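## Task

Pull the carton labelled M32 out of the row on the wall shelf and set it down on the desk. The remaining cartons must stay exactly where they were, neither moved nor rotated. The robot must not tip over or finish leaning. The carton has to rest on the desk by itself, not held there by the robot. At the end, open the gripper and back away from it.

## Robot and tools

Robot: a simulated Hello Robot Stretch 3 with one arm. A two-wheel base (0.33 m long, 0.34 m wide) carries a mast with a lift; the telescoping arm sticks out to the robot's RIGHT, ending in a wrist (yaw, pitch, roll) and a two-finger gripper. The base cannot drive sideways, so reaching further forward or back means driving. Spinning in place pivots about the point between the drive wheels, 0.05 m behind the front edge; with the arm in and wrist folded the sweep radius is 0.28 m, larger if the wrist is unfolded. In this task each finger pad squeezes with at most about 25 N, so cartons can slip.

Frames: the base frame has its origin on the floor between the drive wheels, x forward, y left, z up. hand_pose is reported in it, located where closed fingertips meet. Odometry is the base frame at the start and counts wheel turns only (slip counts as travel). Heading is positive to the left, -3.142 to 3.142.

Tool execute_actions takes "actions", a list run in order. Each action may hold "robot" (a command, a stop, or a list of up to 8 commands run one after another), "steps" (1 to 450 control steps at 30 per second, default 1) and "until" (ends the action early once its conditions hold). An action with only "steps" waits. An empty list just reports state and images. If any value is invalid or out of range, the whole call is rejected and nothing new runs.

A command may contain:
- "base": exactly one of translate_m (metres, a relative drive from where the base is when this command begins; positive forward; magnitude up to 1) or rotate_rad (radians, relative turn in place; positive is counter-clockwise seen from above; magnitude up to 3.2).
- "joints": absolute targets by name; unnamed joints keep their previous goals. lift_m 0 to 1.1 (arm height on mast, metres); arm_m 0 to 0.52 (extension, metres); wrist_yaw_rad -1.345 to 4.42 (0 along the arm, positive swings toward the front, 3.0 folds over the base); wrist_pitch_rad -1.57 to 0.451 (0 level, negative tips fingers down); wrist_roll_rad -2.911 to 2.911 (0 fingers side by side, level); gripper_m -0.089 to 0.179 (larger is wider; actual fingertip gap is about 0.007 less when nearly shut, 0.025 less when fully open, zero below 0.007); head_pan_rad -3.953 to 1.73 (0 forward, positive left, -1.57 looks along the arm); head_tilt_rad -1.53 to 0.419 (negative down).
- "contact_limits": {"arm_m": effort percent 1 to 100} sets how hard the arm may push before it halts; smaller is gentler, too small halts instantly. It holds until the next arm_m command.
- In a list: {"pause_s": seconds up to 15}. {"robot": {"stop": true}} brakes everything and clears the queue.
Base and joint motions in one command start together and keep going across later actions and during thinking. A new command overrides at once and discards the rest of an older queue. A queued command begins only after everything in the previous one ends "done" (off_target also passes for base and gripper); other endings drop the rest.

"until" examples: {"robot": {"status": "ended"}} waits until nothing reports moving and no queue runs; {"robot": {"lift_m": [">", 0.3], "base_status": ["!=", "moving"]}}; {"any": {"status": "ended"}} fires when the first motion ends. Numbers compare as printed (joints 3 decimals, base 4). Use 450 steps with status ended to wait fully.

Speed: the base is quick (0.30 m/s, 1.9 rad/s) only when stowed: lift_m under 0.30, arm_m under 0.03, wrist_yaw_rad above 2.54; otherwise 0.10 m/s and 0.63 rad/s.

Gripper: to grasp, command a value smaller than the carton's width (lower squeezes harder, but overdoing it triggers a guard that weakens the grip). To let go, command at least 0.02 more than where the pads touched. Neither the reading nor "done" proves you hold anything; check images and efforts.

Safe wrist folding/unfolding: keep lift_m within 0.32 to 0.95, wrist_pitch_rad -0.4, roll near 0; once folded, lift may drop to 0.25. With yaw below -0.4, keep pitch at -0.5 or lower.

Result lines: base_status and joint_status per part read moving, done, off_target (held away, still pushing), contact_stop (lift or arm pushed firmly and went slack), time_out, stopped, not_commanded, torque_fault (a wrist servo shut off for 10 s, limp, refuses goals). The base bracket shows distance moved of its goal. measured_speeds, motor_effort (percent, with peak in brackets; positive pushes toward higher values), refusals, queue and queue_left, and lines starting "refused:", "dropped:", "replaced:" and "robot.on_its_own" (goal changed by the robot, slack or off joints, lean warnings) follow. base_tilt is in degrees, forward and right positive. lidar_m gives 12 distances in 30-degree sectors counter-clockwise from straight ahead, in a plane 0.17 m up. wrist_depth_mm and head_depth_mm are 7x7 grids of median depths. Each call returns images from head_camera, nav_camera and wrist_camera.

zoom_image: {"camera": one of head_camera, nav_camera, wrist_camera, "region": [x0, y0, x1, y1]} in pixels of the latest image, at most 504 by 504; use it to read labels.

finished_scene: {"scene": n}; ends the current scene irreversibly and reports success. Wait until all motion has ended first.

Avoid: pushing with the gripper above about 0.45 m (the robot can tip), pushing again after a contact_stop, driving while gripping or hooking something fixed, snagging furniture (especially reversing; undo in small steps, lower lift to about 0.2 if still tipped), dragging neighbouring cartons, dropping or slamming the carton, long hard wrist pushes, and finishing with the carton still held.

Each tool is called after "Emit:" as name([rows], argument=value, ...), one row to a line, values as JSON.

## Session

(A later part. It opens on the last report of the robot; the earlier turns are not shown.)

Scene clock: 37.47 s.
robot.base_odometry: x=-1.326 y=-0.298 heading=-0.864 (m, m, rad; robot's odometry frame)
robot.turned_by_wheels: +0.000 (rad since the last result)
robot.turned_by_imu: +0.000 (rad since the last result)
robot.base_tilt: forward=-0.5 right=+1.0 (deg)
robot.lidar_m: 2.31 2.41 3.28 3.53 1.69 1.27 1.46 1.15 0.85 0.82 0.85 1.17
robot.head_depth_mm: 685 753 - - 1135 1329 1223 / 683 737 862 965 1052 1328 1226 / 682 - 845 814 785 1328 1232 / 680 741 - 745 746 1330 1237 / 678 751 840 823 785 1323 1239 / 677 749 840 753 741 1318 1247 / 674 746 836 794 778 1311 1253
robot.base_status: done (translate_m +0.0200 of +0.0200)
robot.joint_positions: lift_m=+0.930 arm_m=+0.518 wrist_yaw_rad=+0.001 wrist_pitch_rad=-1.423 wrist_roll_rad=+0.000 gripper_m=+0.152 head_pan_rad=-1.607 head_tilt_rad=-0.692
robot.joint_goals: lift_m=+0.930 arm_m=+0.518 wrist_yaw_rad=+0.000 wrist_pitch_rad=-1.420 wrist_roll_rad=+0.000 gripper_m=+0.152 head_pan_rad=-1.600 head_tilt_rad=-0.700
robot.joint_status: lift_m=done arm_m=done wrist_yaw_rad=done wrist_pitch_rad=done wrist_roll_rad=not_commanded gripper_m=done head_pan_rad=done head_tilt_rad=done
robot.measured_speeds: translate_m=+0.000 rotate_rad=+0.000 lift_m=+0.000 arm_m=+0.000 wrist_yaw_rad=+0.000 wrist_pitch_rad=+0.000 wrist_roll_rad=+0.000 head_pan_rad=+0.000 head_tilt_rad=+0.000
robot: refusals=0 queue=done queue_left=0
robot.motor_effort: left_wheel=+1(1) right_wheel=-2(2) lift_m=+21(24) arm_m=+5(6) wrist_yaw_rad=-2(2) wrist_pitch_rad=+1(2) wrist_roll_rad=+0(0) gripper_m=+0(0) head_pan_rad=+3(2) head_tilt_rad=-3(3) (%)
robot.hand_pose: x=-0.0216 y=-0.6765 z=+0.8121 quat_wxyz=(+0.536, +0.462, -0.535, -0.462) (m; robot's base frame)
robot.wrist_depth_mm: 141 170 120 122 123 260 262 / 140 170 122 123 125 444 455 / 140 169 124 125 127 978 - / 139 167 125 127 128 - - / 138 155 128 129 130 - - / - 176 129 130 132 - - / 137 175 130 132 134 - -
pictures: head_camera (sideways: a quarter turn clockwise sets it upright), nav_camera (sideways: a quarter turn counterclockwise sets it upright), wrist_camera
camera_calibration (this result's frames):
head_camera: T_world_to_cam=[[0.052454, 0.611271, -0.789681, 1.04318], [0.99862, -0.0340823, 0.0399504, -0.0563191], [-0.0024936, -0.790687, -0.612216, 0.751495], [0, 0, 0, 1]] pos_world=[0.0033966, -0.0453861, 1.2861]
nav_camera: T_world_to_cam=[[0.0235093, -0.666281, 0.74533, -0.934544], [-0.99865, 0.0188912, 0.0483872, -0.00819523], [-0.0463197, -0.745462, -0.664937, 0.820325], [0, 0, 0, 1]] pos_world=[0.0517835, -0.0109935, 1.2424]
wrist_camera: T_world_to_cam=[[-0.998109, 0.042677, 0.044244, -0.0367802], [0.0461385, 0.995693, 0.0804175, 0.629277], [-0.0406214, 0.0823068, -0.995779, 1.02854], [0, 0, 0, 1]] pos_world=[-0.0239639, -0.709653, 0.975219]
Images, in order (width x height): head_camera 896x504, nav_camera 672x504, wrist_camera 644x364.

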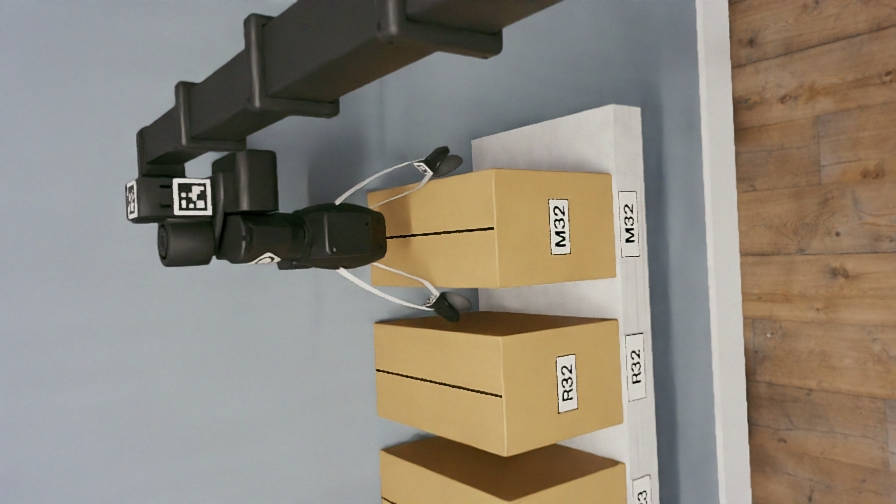

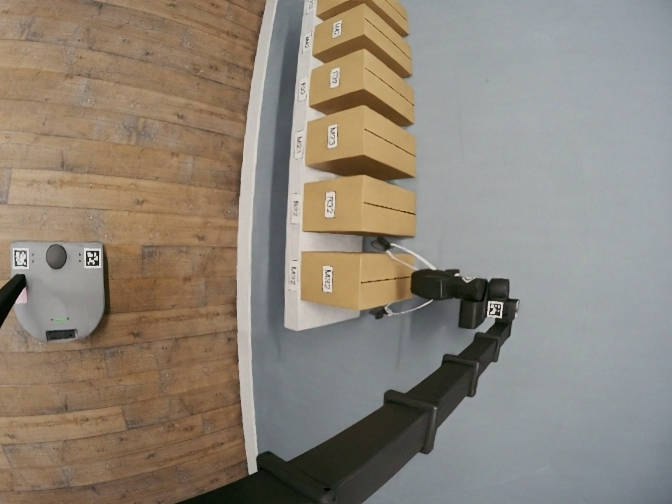

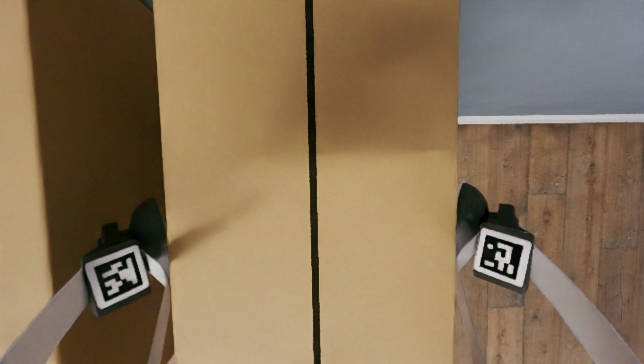

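Emit:
execute_actions([
  {"robot":[{"joints":{"lift_m":0.918}},{"joints":{"gripper_m":0.05}},{"joints":{"lift_m":0.945}}],"steps":450,"until":{"robot":{"status":"ended"}}},
])

Scene clock: 40.43 s.
robot.base_odometry: x=-1.326 y=-0.298 heading=-0.864 (m, m, rad; robot's odometry frame)
robot.turned_by_wheels: +0.000 (rad since the last result)
robot.turned_by_imu: -0.001 (rad since the last result)
robot.base_tilt: forward=-0.4 right=+1.1 (deg)
robot.lidar_m: 2.31 2.40 3.27 3.53 1.70 1.27 1.47 1.15 0.84 0.82 0.85 1.17
robot.head_depth_mm: 686 748 - 1012 1131 1327 1221 / 684 - 866 970 1055 1330 1228 / 681 - 835 771 789 1330 1234 / 680 751 840 722 747 1328 1232 / 677 751 843 823 782 1322 1237 / 676 748 839 755 740 1314 1246 / 675 746 839 797 776 1308 1249
robot.base_status: done (translate_m +0.0200 of +0.0200)
robot.joint_positions: lift_m=+0.945 arm_m=+0.518 wrist_yaw_rad=+0.001 wrist_pitch_rad=-1.421 wrist_roll_rad=+0.000 gripper_m=+0.099 head_pan_rad=-1.607 head_tilt_rad=-0.692
robot.joint_goals: lift_m=+0.945 arm_m=+0.518 wrist_yaw_rad=+0.000 wrist_pitch_rad=-1.420 wrist_roll_rad=+0.000 gripper_m=+0.050 head_pan_rad=-1.600 head_tilt_rad=-0.700
robot.joint_status: lift_m=done arm_m=done wrist_yaw_rad=done wrist_pitch_rad=done wrist_roll_rad=not_commanded gripper_m=off_target head_pan_rad=done head_tilt_rad=done
robot.measured_speeds: translate_m=+0.000 rotate_rad=+0.000 lift_m=+0.000 arm_m=+0.000 wrist_yaw_rad=+0.000 wrist_pitch_rad=+0.000 wrist_roll_rad=+0.000 head_pan_rad=+0.000 head_tilt_rad=+0.000
robot: refusals=0 queue=done queue_left=0
robot.motor_effort: left_wheel=+1(6) right_wheel=-2(4) lift_m=+43(43) arm_m=+6(6) wrist_yaw_rad=-2(2) wrist_pitch_rad=+0(1) wrist_roll_rad=+0(1) gripper_m=-100(98) head_pan_rad=+2(3) head_tilt_rad=-3(4) (%)
robot.hand_pose: x=-0.0216 y=-0.6770 z=+0.8263 quat_wxyz=(+0.536, +0.461, -0.535, -0.461) (m; robot's base frame)
robot.wrist_depth_mm: 138 170 120 121 122 261 264 / 137 169 122 123 124 443 452 / 138 168 123 124 126 - - / 139 167 125 126 127 - - / 139 156 127 128 129 - - / 141 - 128 130 131 - - / - 175 130 132 133 - -
pictures: head_camera (sideways: a quarter turn clockwise sets it upright), nav_camera (sideways: a quarter turn counterclockwise sets it upright), wrist_camera
camera_calibration (this result's frames):
head_camera: T_world_to_cam=[[0.0524095, 0.611529, -0.789485, 1.04292], [0.998623, -0.0340076, 0.039951, -0.05632], [-0.00241725, -0.790491, -0.612469, 0.751824], [0, 0, 0, 1]] pos_world=[0.00340076, -0.0453813, 1.28609]
nav_camera: T_world_to_cam=[[0.0235591, -0.666517, 0.745117, -0.934267], [-0.998652, 0.0187882, 0.0483817, -0.00818801], [-0.0462467, -0.745253, -0.665176, 0.820635], [0, 0, 0, 1]] pos_world=[0.0517852, -0.0109705, 1.2424]
wrist_camera: T_world_to_cam=[[-0.998098, 0.043003, 0.0441626, -0.0370987], [0.0463865, 0.995819, 0.0786894, 0.630147], [-0.0405941, 0.0805883, -0.995921, 1.0416], [0, 0, 0, 1]] pos_world=[-0.0239759, -0.709857, 0.989399]
Images, in order (width x height): head_camera 896x504, nav_camera 672x504, wrist_camera 644x364.

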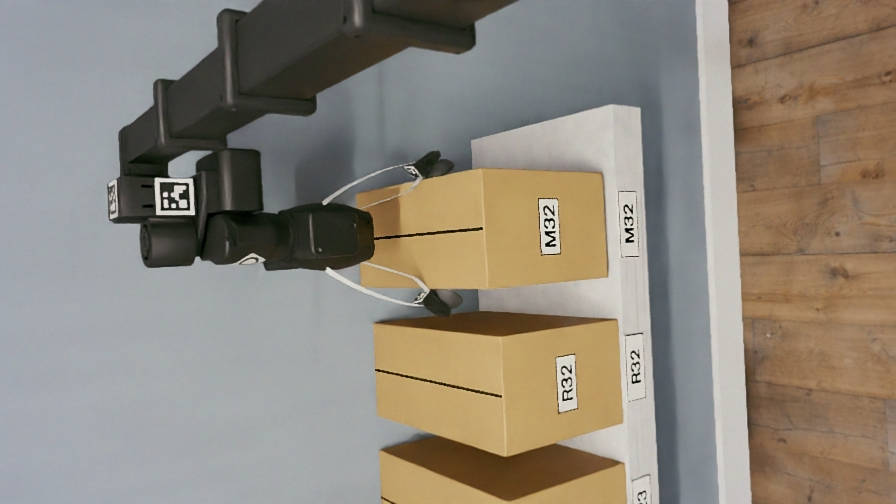

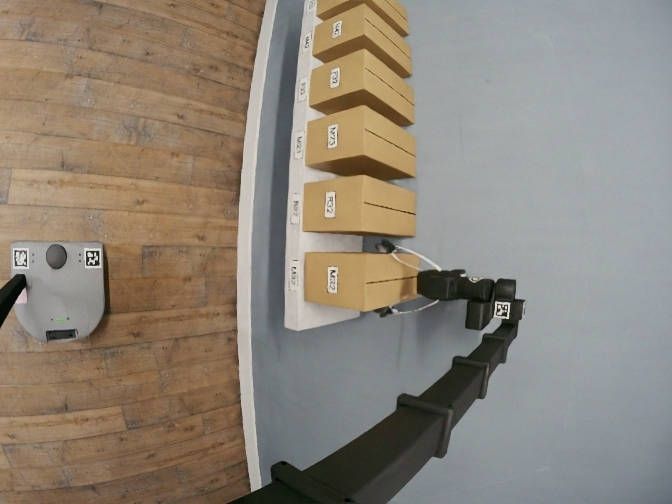

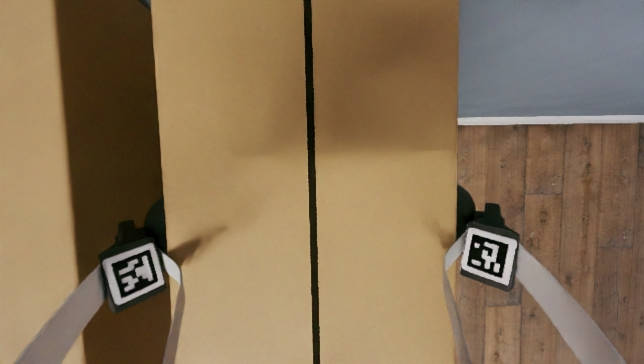

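Emit:
execute_actions([
  {"robot":[{"joints":{"gripper_m":0.094,"lift_m":0.97}},{"joints":{"arm_m":0.15}},{"base":{"rotate_rad":1.53},"joints":{"lift_m":1.08,"head_pan_rad":0,"head_tilt_rad":-0.5}}],"steps":450,"until":{"robot":{"status":"ended"}}},
])

Emit:
execute_actions([
  {"robot":[{"base":{"translate_m":1}},{"base":{"translate_m":1}}],"steps":450,"until":{"robot":{"status":"ended"}}},
  {"steps":450,"until":{"robot":{"status":"ended"}}},
])

Scene clock: 48.90 s.
robot.base_odometry: x=-1.326 y=-0.298 heading=+0.666 (m, m, rad; robot's odometry frame)
robot.turned_by_wheels: +1.530 (rad since the last result)
robot.turned_by_imu: +1.534 (rad since the last result)
robot.base_tilt: forward=-0.3 right=+1.0 (deg)
robot.lidar_m: 3.53 1.69 1.27 1.46 1.20 0.86 0.82 0.84 1.12 2.31 2.38 3.19
robot.head_depth_mm: 3443 3701 3959 2892 2098 1647 1367 / 3402 3710 3883 2884 2107 1665 1368 / 3361 3689 3927 2948 2128 1670 1377 / 3403 3624 3945 2968 2139 1677 1378 / 3418 3661 3894 2987 2162 1678 1389 / 3437 3667 3938 3038 2156 1693 1400 / 3403 3671 3941 3060 2176 1698 1399
robot.base_status: done (rotate_rad +1.5299 of +1.5300)
robot.joint_positions: lift_m=+1.080 arm_m=+0.150 wrist_yaw_rad=+0.001 wrist_pitch_rad=-1.421 wrist_roll_rad=+0.000 gripper_m=+0.095 head_pan_rad=-0.007 head_tilt_rad=-0.507
robot.joint_goals: lift_m=+1.080 arm_m=+0.150 wrist_yaw_rad=+0.000 wrist_pitch_rad=-1.420 wrist_roll_rad=+0.000 gripper_m=+0.094 head_pan_rad=+0.000 head_tilt_rad=-0.500
robot.joint_status: lift_m=done arm_m=done wrist_yaw_rad=done wrist_pitch_rad=done wrist_roll_rad=not_commanded gripper_m=done head_pan_rad=done head_tilt_rad=done
robot.measured_speeds: translate_m=+0.000 rotate_rad=+0.000 lift_m=+0.000 arm_m=+0.000 wrist_yaw_rad=+0.000 wrist_pitch_rad=+0.000 wrist_roll_rad=+0.000 head_pan_rad=+0.000 head_tilt_rad=+0.000
robot: refusals=0 queue=done queue_left=0
robot.motor_effort: left_wheel=-1(5) right_wheel=+1(6) lift_m=+43(43) arm_m=-4(5) wrist_yaw_rad=-2(2) wrist_pitch_rad=+0(0) wrist_roll_rad=+0(0) gripper_m=-54(98) head_pan_rad=+2(39) head_tilt_rad=+2(13) (%)
robot.hand_pose: x=-0.0216 y=-0.3098 z=+0.9613 quat_wxyz=(+0.536, +0.461, -0.535, -0.461) (m; robot's base frame)
robot.wrist_depth_mm: - - 120 121 123 - 824 / - - 122 123 124 - 865 / - - 123 124 125 - 889 / - - 124 126 128 - 881 / - - 126 128 129 - 885 / - - 129 130 132 - 890 / - - 130 132 133 - 554
pictures: head_camera (sideways: a quarter turn clockwise sets it upright), nav_camera (sideways: a quarter turn counterclockwise sets it upright), wrist_camera
camera_calibration (this result's frames):
head_camera: T_world_to_cam=[[-0.457334, 0.0335566, -0.888662, 1.17535], [-0.00226307, 0.999241, 0.0388969, -0.0488516], [0.889292, 0.0198, -0.456911, 0.543994], [0, 0, 0, 1]] pos_world=[0.0536475, -0.00139735, 1.29495]
nav_camera: T_world_to_cam=[[0.517358, 0.0439228, 0.854641, -1.08006], [0.00099165, -0.998712, 0.0507269, -0.0173509], [0.855768, -0.0253965, -0.516736, 0.622022], [0, 0, 0, 1]] pos_world=[0.0264884, 0.0459079, 1.24536]
wrist_camera: T_world_to_cam=[[-0.998099, 0.042988, 0.0441658, -0.0588607], [0.0463728, 0.995818, 0.0787126, 0.253804], [-0.0405975, 0.080611, -0.995919, 1.14646], [0, 0, 0, 1]] pos_world=[-0.023975, -0.34263, 1.1244]
Images, in order (width x height): head_camera 896x504, nav_camera 672x504, wrist_camera 644x364.

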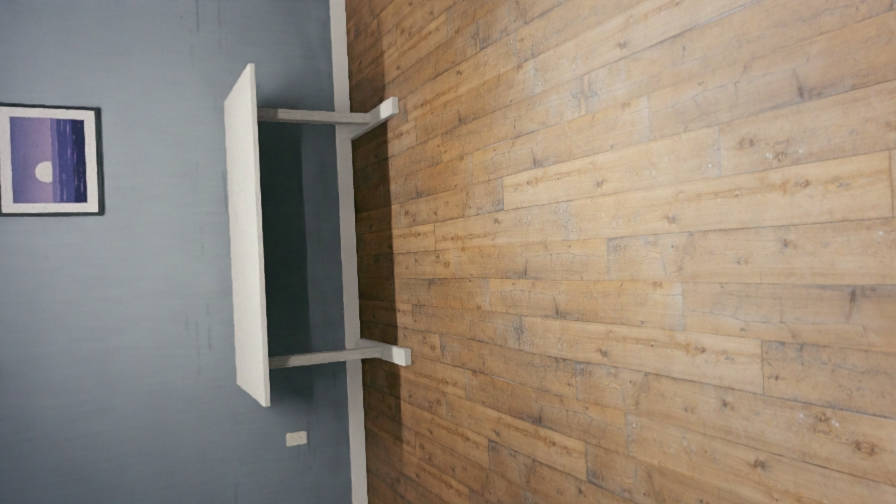

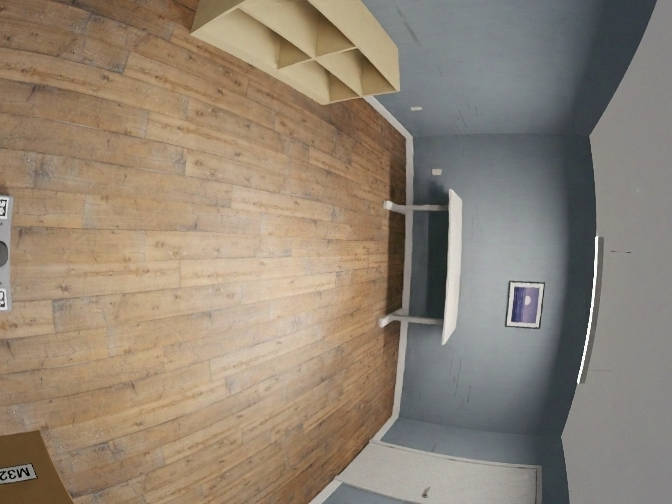

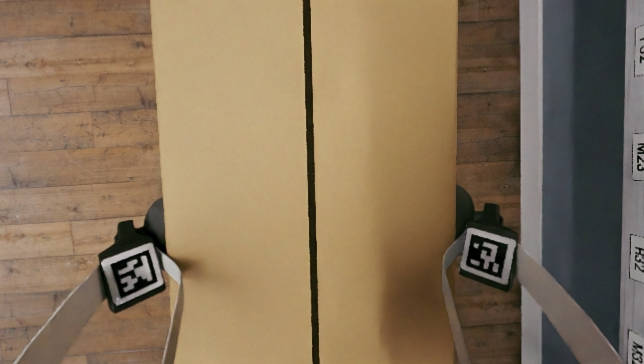

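Scene clock: 71.37 s.
robot.base_odometry: x=+0.247 y=+0.938 heading=+0.666 (m, m, rad; robot's odometry frame)
robot.turned_by_wheels: +0.000 (rad since the last result)
robot.turned_by_imu: +0.000 (rad since the last result)
robot.base_tilt: forward=-0.4 right=+0.9 (deg)
robot.lidar_m: 1.96 1.58 1.59 1.14 1.56 1.69 2.81 2.90 2.37 2.25 2.31 1.66
robot.head_depth_mm: 1658 1809 1895 1438 2105 1657 1365 / 1659 1807 1903 1447 2129 1666 1372 / 1669 1812 1904 1459 2126 1676 1378 / 1669 1805 1922 1481 2147 1687 1385 / 1665 1789 1904 1490 2155 1687 1389 / 1670 1792 1897 1423 2178 1693 1391 / 1654 1792 1883 1435 2009 1703 1401
robot.base_status: done (translate_m +1.0000 of +1.0000)
robot.joint_positions: lift_m=+1.080 arm_m=+0.150 wrist_yaw_rad=+0.001 wrist_pitch_rad=-1.421 wrist_roll_rad=+0.000 gripper_m=+0.095 head_pan_rad=-0.007 head_tilt_rad=-0.507
robot.joint_goals: lift_m=+1.080 arm_m=+0.150 wrist_yaw_rad=+0.000 wrist_pitch_rad=-1.420 wrist_roll_rad=+0.000 gripper_m=+0.094 head_pan_rad=+0.000 head_tilt_rad=-0.500
robot.joint_status: lift_m=done arm_m=done wrist_yaw_rad=done wrist_pitch_rad=done wrist_roll_rad=not_commanded gripper_m=done head_pan_rad=done head_tilt_rad=done
robot.measured_speeds: translate_m=+0.000 rotate_rad=+0.000 lift_m=+0.000 arm_m=+0.000 wrist_yaw_rad=+0.000 wrist_pitch_rad=+0.000 wrist_roll_rad=+0.000 head_pan_rad=+0.000 head_tilt_rad=+0.000
robot: refusals=0 queue=done queue_left=0
robot.motor_effort: left_wheel=-2(3) right_wheel=+1(6) lift_m=+43(43) arm_m=-3(4) wrist_yaw_rad=-1(2) wrist_pitch_rad=+0(0) wrist_roll_rad=+0(0) gripper_m=-54(54) head_pan_rad=+2(3) head_tilt_rad=+1(2) (%)
robot.hand_pose: x=-0.0216 y=-0.3098 z=+0.9613 quat_wxyz=(+0.536, +0.461, -0.535, -0.461) (m; robot's base frame)
robot.wrist_depth_mm: - - 121 121 123 - - / - - 122 123 124 - - / - - 123 124 126 - - / - - 125 126 127 - - / - - 127 128 130 - - / - - 128 130 131 - - / - - 130 132 133 - -
pictures: head_camera (sideways: a quarter turn clockwise sets it upright), nav_camera (sideways: a quarter turn counterclockwise sets it upright), wrist_camera
camera_calibration (this result's frames):
head_camera: T_world_to_cam=[[-0.457273, 0.0335564, -0.888693, 1.17539], [-0.00226534, 0.999241, 0.0388962, -0.0488507], [0.889323, 0.0197994, -0.45685, 0.543914], [0, 0, 0, 1]] pos_world=[0.053648, -0.00139737, 1.29495]
nav_camera: T_world_to_cam=[[0.5173, 0.0439231, 0.854676, -1.08011], [0.000987789, -0.998712, 0.0507274, -0.0173516], [0.855804, -0.025397, -0.516677, 0.621946], [0, 0, 0, 1]] pos_world=[0.0264923, 0.0459078, 1.24537]
wrist_camera: T_world_to_cam=[[-0.998099, 0.0429876, 0.0441659, -0.0588609], [0.0463724, 0.995818, 0.0787127, 0.253804], [-0.0405975, 0.0806111, -0.995919, 1.14646], [0, 0, 0, 1]] pos_world=[-0.023975, -0.34263, 1.1244]
Images, in order (width x height): head_camera 896x504, nav_camera 672x504, wrist_camera 644x364.

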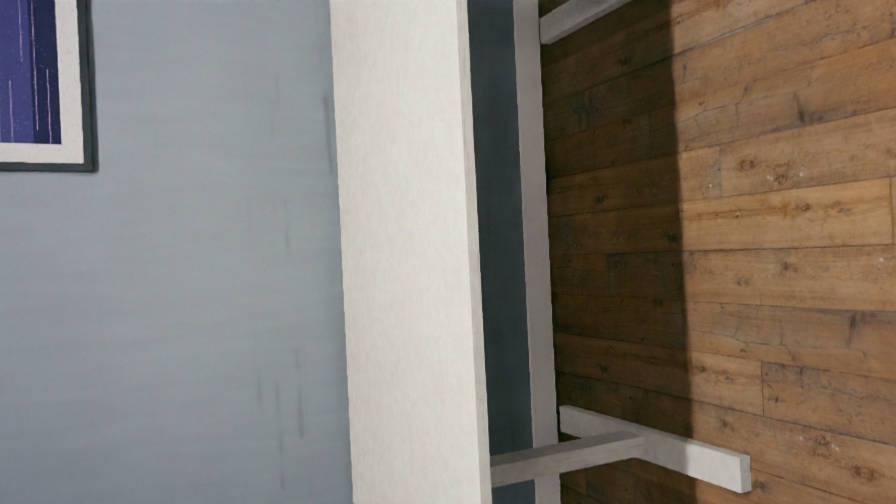

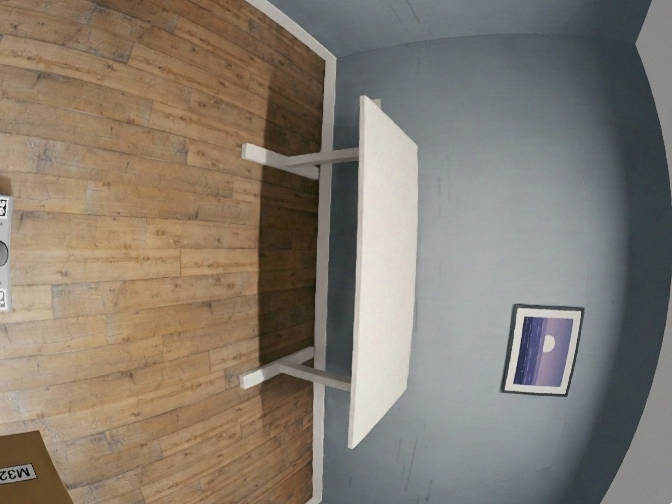

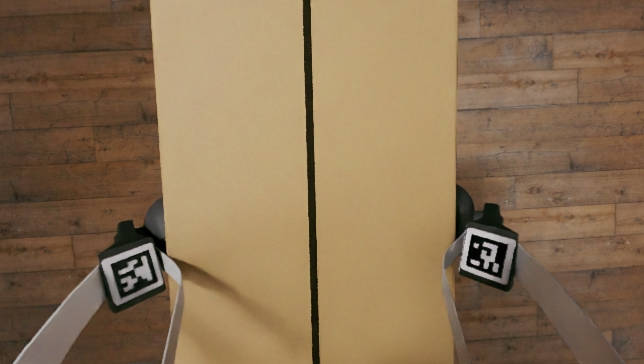

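Emit:
execute_actions([
  {"robot":[{"base":{"translate_m":0.71}},{"base":{"rotate_rad":1.6},"joints":{"arm_m":0.51,"head_pan_rad":-1.5,"head_tilt_rad":-0.8}},{"joints":{"lift_m":1.03}}],"steps":450,"until":{"robot":{"status":"ended"}}},
])

Scene clock: 84.80 s.
robot.base_odometry: x=+0.805 y=+1.377 heading=+2.266 (m, m, rad; robot's odometry frame)
robot.turned_by_wheels: +1.600 (rad since the last result)
robot.turned_by_imu: +1.604 (rad since the last result)
robot.base_tilt: forward=-0.5 right=+1.1 (deg)
robot.lidar_m: 1.53 1.39 1.79 3.52 3.16 2.31 2.22 1.76 1.04 1.25 0.94 1.59
robot.head_depth_mm: 1079 1191 1032 826 702 1338 1174 / 1104 1191 650 761 704 1345 1181 / 1076 963 631 687 711 1348 1184 / 1088 1223 1018 819 732 1357 1184 / 1096 1241 1065 844 733 1363 1188 / 1105 1244 1071 850 738 1371 1191 / 1110 1257 1081 856 743 1346 1202
robot.base_status: done (rotate_rad +1.5999 of +1.6000)
robot.joint_positions: lift_m=+1.030 arm_m=+0.510 wrist_yaw_rad=+0.001 wrist_pitch_rad=-1.421 wrist_roll_rad=+0.000 gripper_m=+0.095 head_pan_rad=-1.493 head_tilt_rad=-0.791
robot.joint_goals: lift_m=+1.030 arm_m=+0.510 wrist_yaw_rad=+0.000 wrist_pitch_rad=-1.420 wrist_roll_rad=+0.000 gripper_m=+0.094 head_pan_rad=-1.500 head_tilt_rad=-0.800
robot.joint_status: lift_m=done arm_m=done wrist_yaw_rad=done wrist_pitch_rad=done wrist_roll_rad=not_commanded gripper_m=done head_pan_rad=done head_tilt_rad=done
robot.measured_speeds: translate_m=+0.000 rotate_rad=+0.000 lift_m=+0.000 arm_m=+0.000 wrist_yaw_rad=+0.000 wrist_pitch_rad=+0.000 wrist_roll_rad=+0.000 head_pan_rad=+0.000 head_tilt_rad=+0.000
robot: refusals=0 queue=done queue_left=0
robot.motor_effort: left_wheel=-2(6) right_wheel=+1(5) lift_m=+23(44) arm_m=+6(7) wrist_yaw_rad=-2(1) wrist_pitch_rad=+0(0) wrist_roll_rad=+0(0) gripper_m=-54(55) head_pan_rad=-3(36) head_tilt_rad=-5(19) (%)
robot.hand_pose: x=-0.0216 y=-0.6690 z=+0.9121 quat_wxyz=(+0.536, +0.461, -0.535, -0.461) (m; robot's base frame)
robot.wrist_depth_mm: 330 331 120 121 122 350 348 / 332 337 122 122 124 353 356 / 336 341 123 124 126 356 359 / 340 344 125 126 127 360 365 / 349 346 127 128 129 367 368 / 353 - 128 130 132 370 378 / 358 361 130 132 133 377 380
pictures: head_camera (sideways: a quarter turn clockwise sets it upright), nav_camera (sideways: a quarter turn counterclockwise sets it upright), wrist_camera
camera_calibration (this result's frames):
head_camera: T_world_to_cam=[[-0.0230068, 0.687904, -0.725437, 0.959901], [0.996348, 0.0754608, 0.0399579, -0.05631], [0.0822293, -0.721869, -0.687127, 0.848421], [0, 0, 0, 1]] pos_world=[0.00842346, -0.0436216, 1.28157]
nav_camera: T_world_to_cam=[[0.104361, -0.729331, 0.676155, -0.844887], [-0.993986, -0.0991645, 0.0464531, -0.00569951], [0.0331709, -0.676937, -0.735294, 0.911346], [0, 0, 0, 1]] pos_world=[0.0522777, 0.000155803, 1.24165]
wrist_camera: T_world_to_cam=[[-0.998099, 0.0429817, 0.0441655, -0.0412524], [0.0463639, 0.995824, 0.0786492, 0.615433], [-0.0406005, 0.0805474, -0.995924, 1.12642], [0, 0, 0, 1]] pos_world=[-0.0239744, -0.70182, 1.07525]
Images, in order (width x height): head_camera 896x504, nav_camera 672x504, wrist_camera 644x364.

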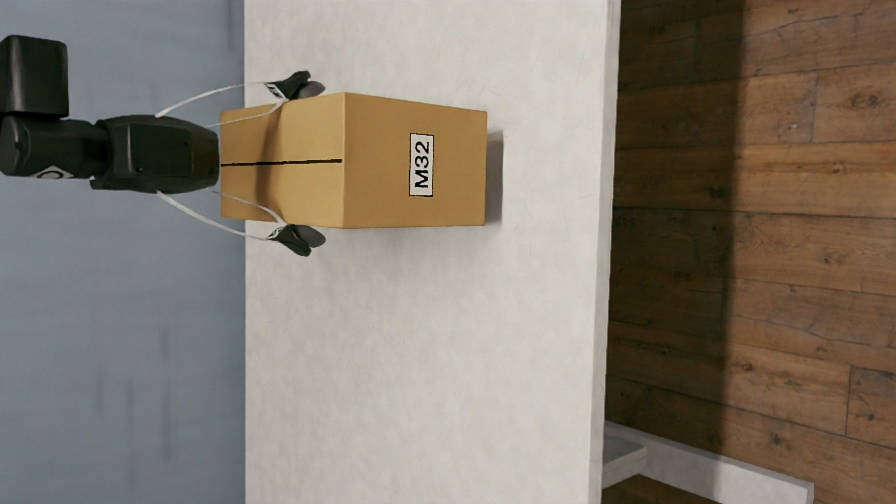

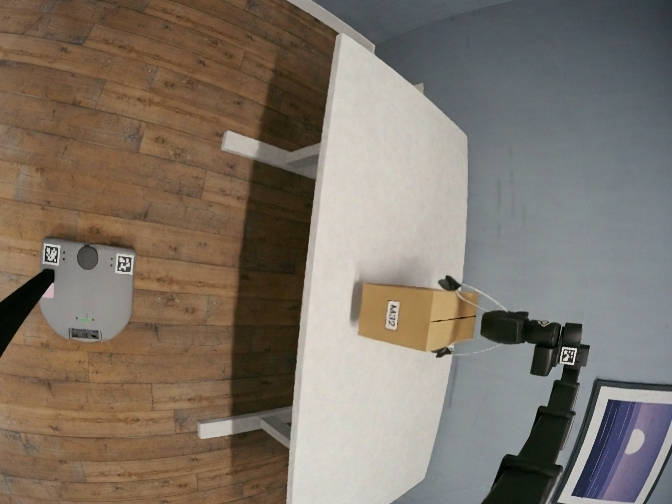

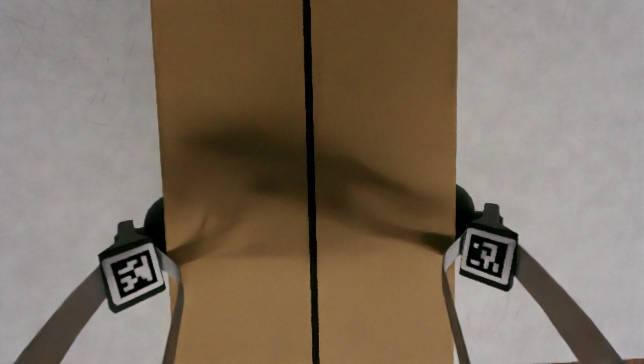

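Emit:
execute_actions([
  {"robot":{"joints":{"lift_m":0.988}},"steps":450,"until":{"robot":{"status":"ended"}}},
  {"robot":[{"joints":{"gripper_m":0.165}},{"joints":{"lift_m":1.07}},{"joints":{"arm_m":0.1}}],"steps":450,"until":{"robot":{"status":"ended"}}},
])

Scene clock: 93.57 s.
robot.base_odometry: x=+0.805 y=+1.377 heading=+2.266 (m, m, rad; robot's odometry frame)
robot.turned_by_wheels: +0.000 (rad since the last result)
robot.turned_by_imu: -0.002 (rad since the last result)
robot.base_tilt: forward=-0.6 right=+1.0 (deg)
robot.lidar_m: 1.53 1.39 1.79 3.53 3.16 2.32 2.22 1.75 1.04 1.25 0.94 1.59
robot.head_depth_mm: - - - - 687 1335 1175 / - - - - 685 1340 1178 / 1080 1209 715 - 701 1349 1177 / 1089 1223 1058 839 732 1351 1182 / 1093 1234 1062 845 734 1358 1189 / 1102 1254 1073 848 737 1369 1192 / 1114 1261 1084 857 744 1349 1202
robot.base_status: done (rotate_rad +1.5999 of +1.6000)
robot.joint_positions: lift_m=+1.070 arm_m=+0.100 wrist_yaw_rad=+0.001 wrist_pitch_rad=-1.421 wrist_roll_rad=+0.000 gripper_m=+0.165 head_pan_rad=-1.493 head_tilt_rad=-0.791
robot.joint_goals: lift_m=+1.070 arm_m=+0.100 wrist_yaw_rad=+0.000 wrist_pitch_rad=-1.420 wrist_roll_rad=+0.000 gripper_m=+0.165 head_pan_rad=-1.500 head_tilt_rad=-0.800
robot.joint_status: lift_m=done arm_m=done wrist_yaw_rad=done wrist_pitch_rad=done wrist_roll_rad=not_commanded gripper_m=done head_pan_rad=done head_tilt_rad=done
robot.measured_speeds: translate_m=+0.000 rotate_rad=+0.000 lift_m=+0.000 arm_m=+0.000 wrist_yaw_rad=+0.000 wrist_pitch_rad=+0.000 wrist_roll_rad=+0.000 head_pan_rad=+0.000 head_tilt_rad=+0.000
robot: refusals=0 queue=done queue_left=0
robot.motor_effort: left_wheel=-2(1) right_wheel=+1(1) lift_m=+41(43) arm_m=-3(3) wrist_yaw_rad=-1(2) wrist_pitch_rad=+0(0) wrist_roll_rad=+0(0) gripper_m=+1(100) head_pan_rad=-3(3) head_tilt_rad=-3(3) (%)
robot.hand_pose: x=-0.0216 y=-0.2598 z=+0.9513 quat_wxyz=(+0.536, +0.461, -0.535, -0.461) (m; robot's base frame)
robot.wrist_depth_mm: 369 369 375 380 383 391 394 / - - - - - - - / - - - - - - - / - - - - - - - / - - - - - - - / - - - - - - - / - - - - - - -
pictures: head_camera (sideways: a quarter turn clockwise sets it upright), nav_camera (sideways: a quarter turn counterclockwise sets it upright), wrist_camera
camera_calibration (this result's frames):
head_camera: T_world_to_cam=[[-0.0230055, 0.687904, -0.725437, 0.959901], [0.996348, 0.075459, 0.0399579, -0.05631], [0.082228, -0.721869, -0.687127, 0.848421], [0, 0, 0, 1]] pos_world=[0.00842338, -0.0436216, 1.28157]
nav_camera: T_world_to_cam=[[0.104359, -0.729331, 0.676155, -0.844888], [-0.993986, -0.0991627, 0.0464531, -0.00569951], [0.0331697, -0.676937, -0.735293, 0.911346], [0, 0, 0, 1]] pos_world=[0.0522777, 0.000155717, 1.24165]
wrist_camera: T_world_to_cam=[[-0.998099, 0.042982, 0.0441657, -0.0605715], [0.0463645, 0.995823, 0.0786543, 0.204868], [-0.0406005, 0.0805525, -0.995923, 1.13251], [0, 0, 0, 1]] pos_world=[-0.0239745, -0.292635, 1.11446]
Images, in order (width x height): head_camera 896x504, nav_camera 672x504, wrist_camera 644x364.

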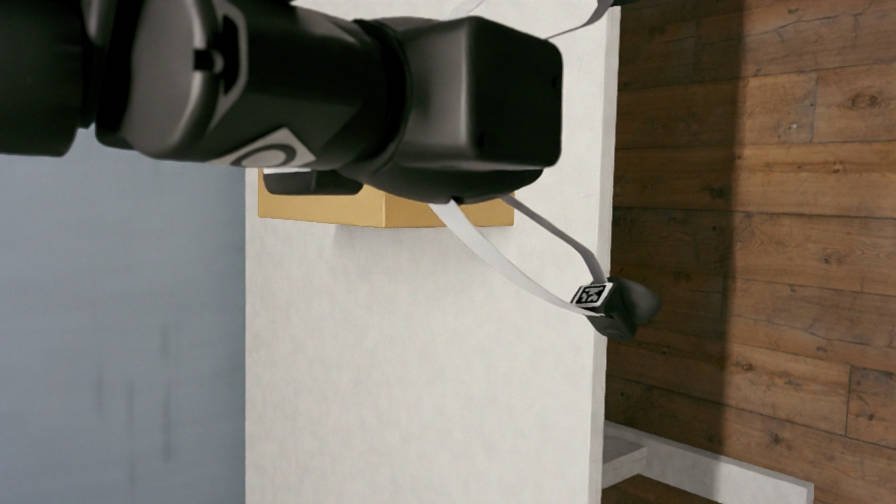

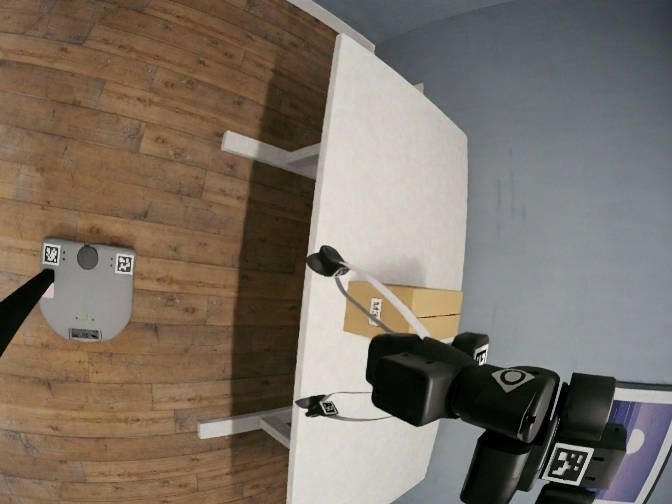

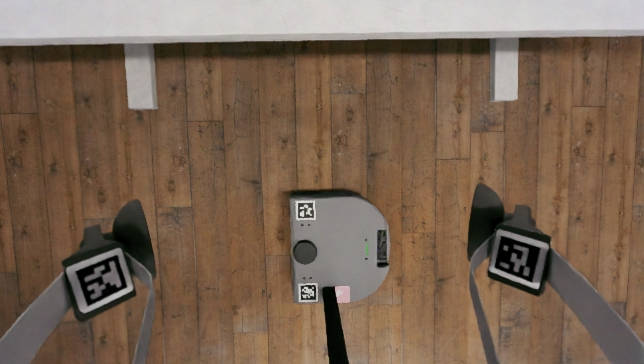

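Emit:
finished_scene(scene=1)

The scene is finished: the task was done.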